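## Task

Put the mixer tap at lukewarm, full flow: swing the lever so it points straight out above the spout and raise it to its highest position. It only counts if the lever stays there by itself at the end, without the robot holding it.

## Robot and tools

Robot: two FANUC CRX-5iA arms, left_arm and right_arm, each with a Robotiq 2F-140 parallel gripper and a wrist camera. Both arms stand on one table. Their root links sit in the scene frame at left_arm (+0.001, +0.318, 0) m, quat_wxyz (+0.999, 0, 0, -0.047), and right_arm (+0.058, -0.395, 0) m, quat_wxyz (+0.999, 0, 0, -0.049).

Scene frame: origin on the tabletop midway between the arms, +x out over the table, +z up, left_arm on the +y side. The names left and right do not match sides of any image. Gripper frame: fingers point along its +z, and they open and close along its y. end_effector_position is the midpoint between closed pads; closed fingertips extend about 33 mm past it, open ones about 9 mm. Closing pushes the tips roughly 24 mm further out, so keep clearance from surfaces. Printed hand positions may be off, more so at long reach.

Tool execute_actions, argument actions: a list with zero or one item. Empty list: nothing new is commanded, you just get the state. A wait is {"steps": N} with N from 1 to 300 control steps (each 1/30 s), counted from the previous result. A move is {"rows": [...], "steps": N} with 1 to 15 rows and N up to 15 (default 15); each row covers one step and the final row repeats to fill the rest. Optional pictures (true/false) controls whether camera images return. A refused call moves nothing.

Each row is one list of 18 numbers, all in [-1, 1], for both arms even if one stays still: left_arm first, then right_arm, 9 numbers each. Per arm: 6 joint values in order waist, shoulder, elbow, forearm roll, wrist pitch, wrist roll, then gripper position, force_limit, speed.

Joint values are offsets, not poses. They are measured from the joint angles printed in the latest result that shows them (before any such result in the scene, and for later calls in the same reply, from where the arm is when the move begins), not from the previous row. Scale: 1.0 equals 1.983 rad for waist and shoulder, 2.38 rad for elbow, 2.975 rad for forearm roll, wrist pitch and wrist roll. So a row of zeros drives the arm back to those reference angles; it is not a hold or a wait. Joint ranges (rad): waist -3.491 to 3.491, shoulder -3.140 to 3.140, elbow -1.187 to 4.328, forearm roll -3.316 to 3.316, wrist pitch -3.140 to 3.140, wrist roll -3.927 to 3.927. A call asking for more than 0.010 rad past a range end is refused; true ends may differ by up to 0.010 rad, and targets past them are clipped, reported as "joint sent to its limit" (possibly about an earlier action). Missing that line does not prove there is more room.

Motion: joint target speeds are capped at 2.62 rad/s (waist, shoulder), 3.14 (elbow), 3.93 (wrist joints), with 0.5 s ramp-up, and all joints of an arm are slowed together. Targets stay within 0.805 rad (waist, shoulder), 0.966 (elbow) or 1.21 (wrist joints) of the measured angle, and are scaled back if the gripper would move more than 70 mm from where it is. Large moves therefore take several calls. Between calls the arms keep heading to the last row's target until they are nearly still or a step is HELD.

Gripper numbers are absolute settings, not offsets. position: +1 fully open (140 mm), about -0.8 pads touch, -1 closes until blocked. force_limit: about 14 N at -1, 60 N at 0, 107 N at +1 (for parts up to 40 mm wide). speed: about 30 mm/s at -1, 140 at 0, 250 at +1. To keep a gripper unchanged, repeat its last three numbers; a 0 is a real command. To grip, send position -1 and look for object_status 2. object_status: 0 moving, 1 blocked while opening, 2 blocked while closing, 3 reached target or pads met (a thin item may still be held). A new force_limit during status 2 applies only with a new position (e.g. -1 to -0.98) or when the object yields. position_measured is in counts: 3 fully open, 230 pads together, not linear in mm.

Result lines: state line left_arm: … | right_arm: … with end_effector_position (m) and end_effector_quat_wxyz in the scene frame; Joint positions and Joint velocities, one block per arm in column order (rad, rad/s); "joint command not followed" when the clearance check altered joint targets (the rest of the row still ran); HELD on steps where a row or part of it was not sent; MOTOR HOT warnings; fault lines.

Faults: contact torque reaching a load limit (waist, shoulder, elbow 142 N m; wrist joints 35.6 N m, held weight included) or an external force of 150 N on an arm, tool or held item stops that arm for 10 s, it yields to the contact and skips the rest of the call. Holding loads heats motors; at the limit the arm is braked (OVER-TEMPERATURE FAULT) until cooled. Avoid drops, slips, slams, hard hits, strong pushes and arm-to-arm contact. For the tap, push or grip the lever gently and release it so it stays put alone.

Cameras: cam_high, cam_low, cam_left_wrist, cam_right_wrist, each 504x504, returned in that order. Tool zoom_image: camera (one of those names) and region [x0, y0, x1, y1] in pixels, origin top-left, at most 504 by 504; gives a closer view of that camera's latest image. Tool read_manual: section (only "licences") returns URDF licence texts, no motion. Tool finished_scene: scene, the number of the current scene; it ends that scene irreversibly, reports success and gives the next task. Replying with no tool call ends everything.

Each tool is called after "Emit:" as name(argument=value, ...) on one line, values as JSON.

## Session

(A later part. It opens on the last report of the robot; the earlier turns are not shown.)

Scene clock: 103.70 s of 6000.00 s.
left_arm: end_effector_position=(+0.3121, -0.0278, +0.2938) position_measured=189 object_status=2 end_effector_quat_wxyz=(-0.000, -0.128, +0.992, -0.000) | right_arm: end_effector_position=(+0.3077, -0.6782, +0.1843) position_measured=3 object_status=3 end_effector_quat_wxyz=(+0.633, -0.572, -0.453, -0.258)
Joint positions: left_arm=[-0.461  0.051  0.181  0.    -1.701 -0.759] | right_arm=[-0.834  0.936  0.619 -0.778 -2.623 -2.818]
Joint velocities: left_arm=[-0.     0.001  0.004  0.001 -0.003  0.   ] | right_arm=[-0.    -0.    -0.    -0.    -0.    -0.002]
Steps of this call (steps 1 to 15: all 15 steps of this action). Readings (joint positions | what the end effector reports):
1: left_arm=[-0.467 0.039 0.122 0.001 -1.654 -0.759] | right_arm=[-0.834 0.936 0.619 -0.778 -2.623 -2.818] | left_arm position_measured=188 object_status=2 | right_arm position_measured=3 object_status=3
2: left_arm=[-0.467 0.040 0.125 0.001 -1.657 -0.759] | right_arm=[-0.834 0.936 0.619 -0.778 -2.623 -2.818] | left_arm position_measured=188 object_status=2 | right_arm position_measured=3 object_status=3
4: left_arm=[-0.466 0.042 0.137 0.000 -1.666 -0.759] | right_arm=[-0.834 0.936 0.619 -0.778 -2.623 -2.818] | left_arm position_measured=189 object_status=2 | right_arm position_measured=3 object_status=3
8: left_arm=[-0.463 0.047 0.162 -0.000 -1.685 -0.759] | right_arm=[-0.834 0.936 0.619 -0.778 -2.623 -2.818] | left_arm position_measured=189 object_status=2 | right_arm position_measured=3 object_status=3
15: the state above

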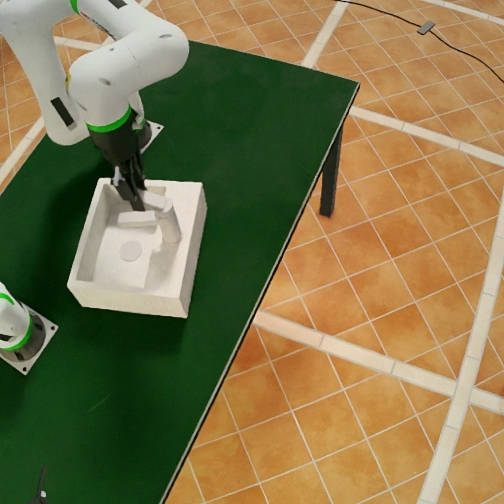

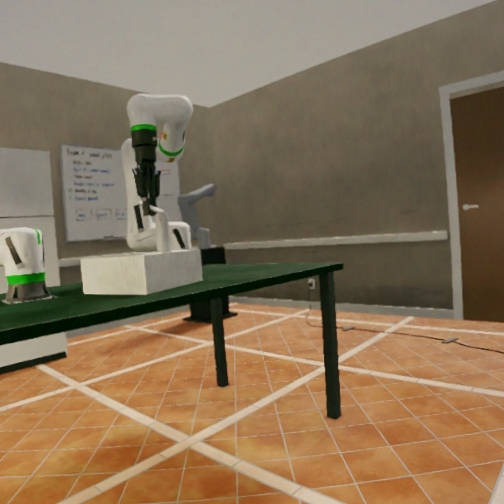

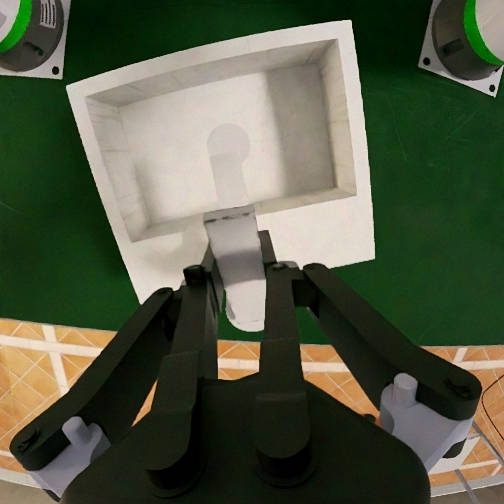

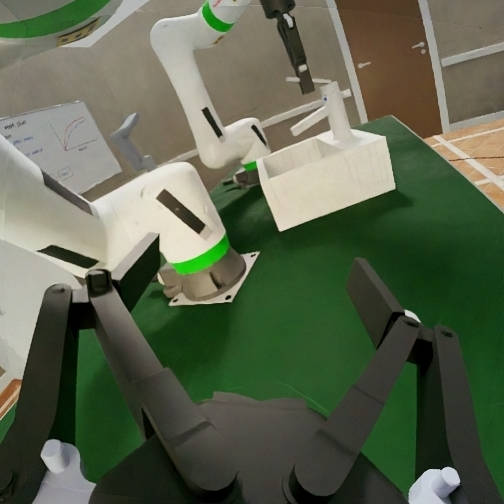

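Emit:
execute_actions(actions=[{"rows":[[0.002,0.003,0.007,0,-0.004,-0.002,-1,0,-0.7,0,0,0,0,0,0,1,0,0],[0.002,0.003,0.007,0,-0.004,-0.002,-1,0,-0.7,0,0,0,0,0,0,1,0,0],[0.002,0.003,0.007,0,-0.004,-0.002,-1,0,-0.7,0,0,0,0,0,0,1,0,0],[0.004,0.006,0.015,0,-0.008,-0.004,-1,0,-0.7,0,0,0,0,0,0,1,0,0],[0.004,0.006,0.015,0,-0.008,-0.004,-1,0,-0.7,0,0,0,0,0,0,1,0,0],[0.004,0.006,0.015,0,-0.008,-0.004,-1,0,-0.7,0,0,0,0,0,0,1,0,0],[0.0055,0.009,0.022,0,-0.012,-0.006,-1,0,-0.7,0,0,0,0,0,0,1,0,0]]}])

Emit:
zoom_image(camera="cam_right_wrist", region=[240,20,400,180])

Scene clock: 115.13 s of 6000.00 s.
left_arm: end_effector_position=(+0.3197, -0.0269, +0.3080) position_measured=189 object_status=2 end_effector_quat_wxyz=(-0.001, -0.125, +0.992, +0.000) | right_arm: end_effector_position=(+0.3077, -0.6782, +0.1843) position_measured=3 object_status=3 end_effector_quat_wxyz=(+0.633, -0.572, -0.453, -0.258)
Joint positions: left_arm=[-0.451  0.068  0.233  0.    -1.737 -0.777] | right_arm=[-0.834  0.936  0.619 -0.778 -2.623 -2.818]
Joint velocities: left_arm=[ 0.001  0.001  0.003 -0.    -0.001 -0.001] | right_arm=[ 0.     0.     0.    -0.     0.001  0.002]
Steps of this call (steps 1 to 15: the robot went on to your last target; steps 16 to 90: nothing new was sent; then 7.93 s passed at rest; steps 91 to 105: all 15 steps of this action). Readings (joint positions | what the end effector reports):
91: left_arm=[-0.462 0.051 0.182 0.001 -1.702 -0.759] | right_arm=[-0.834 0.936 0.619 -0.778 -2.623 -2.818] | left_arm position_measured=189 object_status=2 | right_arm position_measured=3 object_status=3
92: left_arm=[-0.461 0.052 0.185 0.001 -1.705 -0.760] | right_arm=[-0.834 0.936 0.619 -0.778 -2.623 -2.818] | left_arm position_measured=189 object_status=2 | right_arm position_measured=3 object_status=3
94: left_arm=[-0.459 0.055 0.194 0.001 -1.713 -0.764] | right_arm=[-0.834 0.936 0.619 -0.778 -2.623 -2.818] | left_arm position_measured=189 object_status=2 | right_arm position_measured=3 object_status=3
98: left_arm=[-0.454 0.063 0.218 0.001 -1.728 -0.771] | right_arm=[-0.834 0.936 0.619 -0.778 -2.623 -2.818] | left_arm position_measured=189 object_status=2 | right_arm position_measured=3 object_status=3
105: the state above

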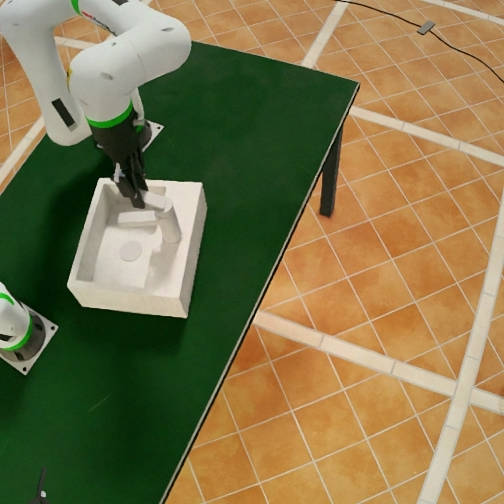

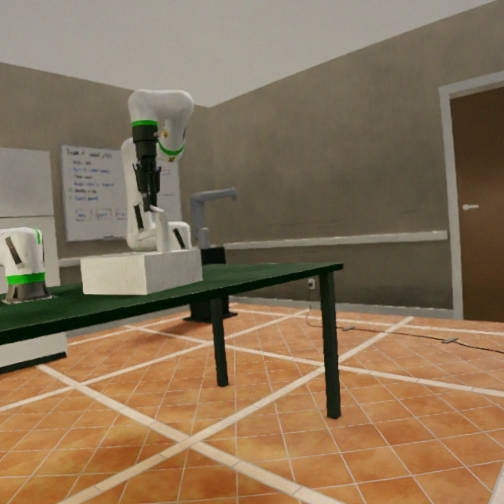

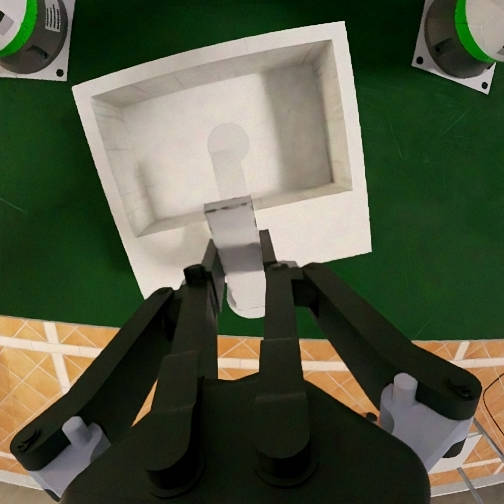

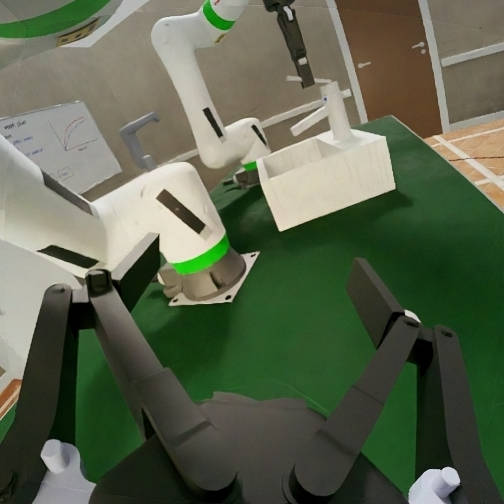

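Region (240, 20, 400, 180) of cam_right_wrist's 504x504 image, scaled by 3.150, with more detail than that image has.

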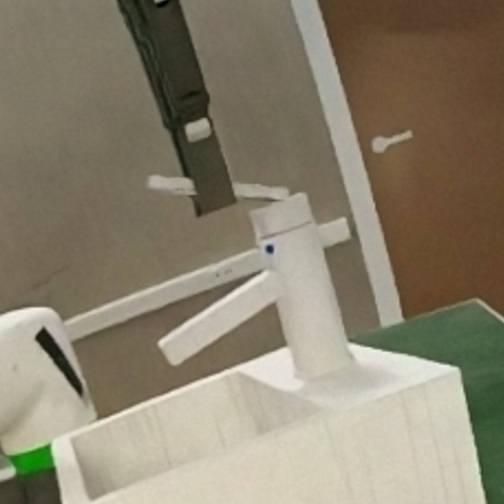

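At the stop. Release and rise.

Emit:
execute_actions(actions=[{"rows":[[0,0,0,0,0,0,0.3,0,0,0,0,0,0,0,0,1,0,0],[0,0,0,0,0,0,0.3,0,0,0,0,0,0,0,0,1,0,0],[0,0,0,0,0,0,0.3,0,0,0,0,0,0,0,0,1,0,0],[0,0,0,0,0,0,0.3,0,0,0,0,0,0,0,0,1,0,0],[0,0,0,0,0,0,0.3,0,0,0,0,0,0,0,0,1,0,0],[0,0,0.06,0,-0.048,0,0.3,0,0,0,0,0,0,0,0,1,0,0]]}], pictures=false)

Emit:
execute_actions(actions=[{"steps":10}])

Scene clock: 122.27 s of 6000.00 s.
left_arm: end_effector_position=(+0.3076, -0.0196, +0.3673) position_measured=91 object_status=0 end_effector_quat_wxyz=(-0.001, -0.125, +0.992, +0.000) | right_arm: end_effector_position=(+0.3077, -0.6782, +0.1843) position_measured=3 object_status=3 end_effector_quat_wxyz=(+0.633, -0.572, -0.453, -0.258)
Joint positions: left_arm=[-0.45   0.068  0.375  0.001 -1.878 -0.777] | right_arm=[-0.834  0.936  0.619 -0.778 -2.623 -2.818]
Joint velocities: left_arm=[-0.002 -0.001  0.047  0.    -0.052 -0.   ] | right_arm=[ 0.    -0.     0.    -0.    -0.001 -0.   ]
Steps of this call (steps 1 to 15: the robot went on to your last target; steps 16 to 90: nothing new was sent; then 3.63 s passed at rest; steps 91 to 105: all 15 steps of this action). Readings (joint positions | what the end effector reports):
91: left_arm=[-0.450 0.069 0.233 0.000 -1.737 -0.777] | right_arm=[-0.834 0.936 0.619 -0.778 -2.623 -2.818] | left_arm position_measured=189 object_status=0 | right_arm position_measured=3 object_status=3
92: left_arm=[-0.450 0.068 0.234 0.000 -1.734 -0.777] | right_arm=[-0.834 0.936 0.619 -0.778 -2.623 -2.818] | left_arm position_measured=189 object_status=0 | right_arm position_measured=3 object_status=3
94: left_arm=[-0.450 0.068 0.235 0.000 -1.734 -0.777] | right_arm=[-0.834 0.936 0.619 -0.778 -2.623 -2.818] | left_arm position_measured=169 object_status=0 | right_arm position_measured=3 object_status=3
98: left_arm=[-0.450 0.068 0.250 0.000 -1.754 -0.777] | right_arm=[-0.834 0.936 0.619 -0.778 -2.623 -2.818] | left_arm position_measured=139 object_status=0 | right_arm position_measured=3 object_status=3
105: the state above

Scene clock: 122.60 s of 6000.00 s.
left_arm: end_effector_position=(+0.3074, -0.0195, +0.3677) position_measured=91 object_status=3 end_effector_quat_wxyz=(-0.001, -0.125, +0.992, +0.000) | right_arm: end_effector_position=(+0.3077, -0.6782, +0.1843) position_measured=3 object_status=3 end_effector_quat_wxyz=(+0.633, -0.572, -0.453, -0.258)
Joint positions: left_arm=[-0.451  0.068  0.376  0.001 -1.88  -0.777] | right_arm=[-0.834  0.936  0.619 -0.778 -2.623 -2.818]
Joint velocities: left_arm=[-0.    -0.     0.001 -0.002 -0.    -0.   ] | right_arm=[-0.    -0.     0.    -0.     0.001 -0.   ]
Steps of this call (steps 1 to 10: the robot went on to your last target). Readings (joint positions | what the end effector reports):
1: left_arm=[-0.450 0.068 0.375 0.001 -1.879 -0.777] | right_arm=[-0.834 0.936 0.619 -0.778 -2.623 -2.818] | left_arm position_measured=91 object_status=0 | right_arm position_measured=3 object_status=3
2: left_arm=[-0.450 0.068 0.375 0.001 -1.880 -0.777] | right_arm=[-0.834 0.936 0.619 -0.778 -2.623 -2.818] | left_arm position_measured=91 object_status=0 | right_arm position_measured=3 object_status=3
4: left_arm=[-0.451 0.068 0.376 0.001 -1.880 -0.777] | right_arm=[-0.834 0.936 0.619 -0.778 -2.623 -2.818] | left_arm position_measured=91 object_status=0 | right_arm position_measured=3 object_status=3
8: left_arm=[-0.451 0.068 0.376 0.001 -1.880 -0.777] | right_arm=[-0.834 0.936 0.619 -0.778 -2.623 -2.818] | left_arm position_measured=91 object_status=3 | right_arm position_measured=3 object_status=3
10: the state above

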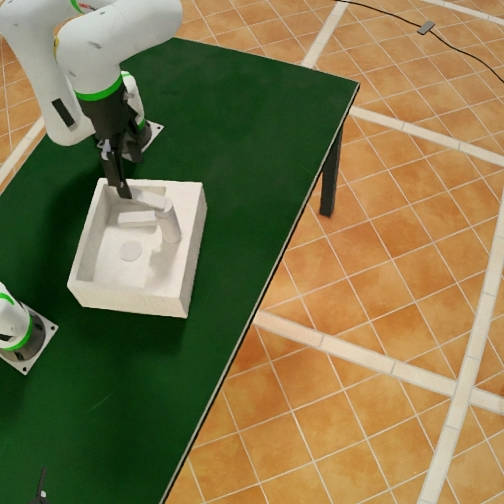

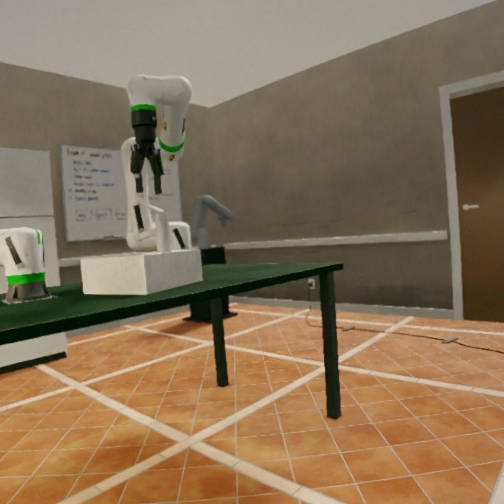

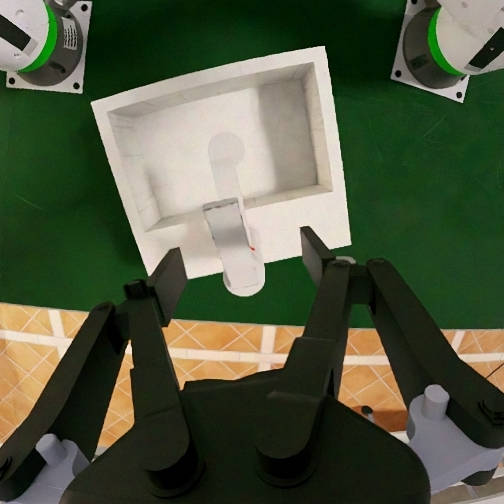

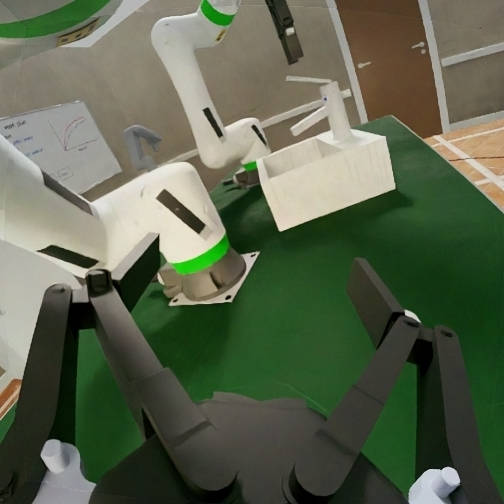

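Emit:
zoom_image(camera="cam_left_wrist", region=[140,120,330,310])

Region (140, 120, 330, 310) of cam_left_wrist's 504x504 image, scaled by 2.653, with more detail than that image has.

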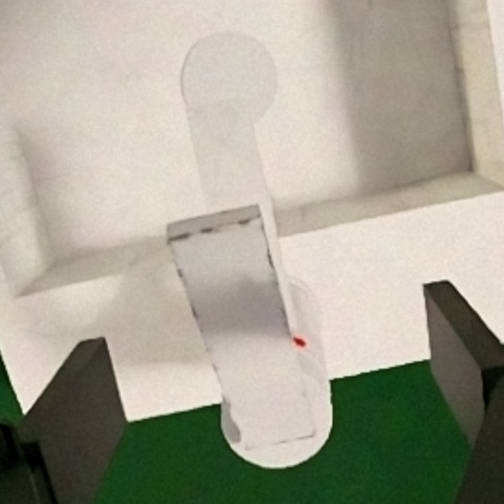

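Emit:
finished_scene(scene=1)

The scene is finished: the task was done.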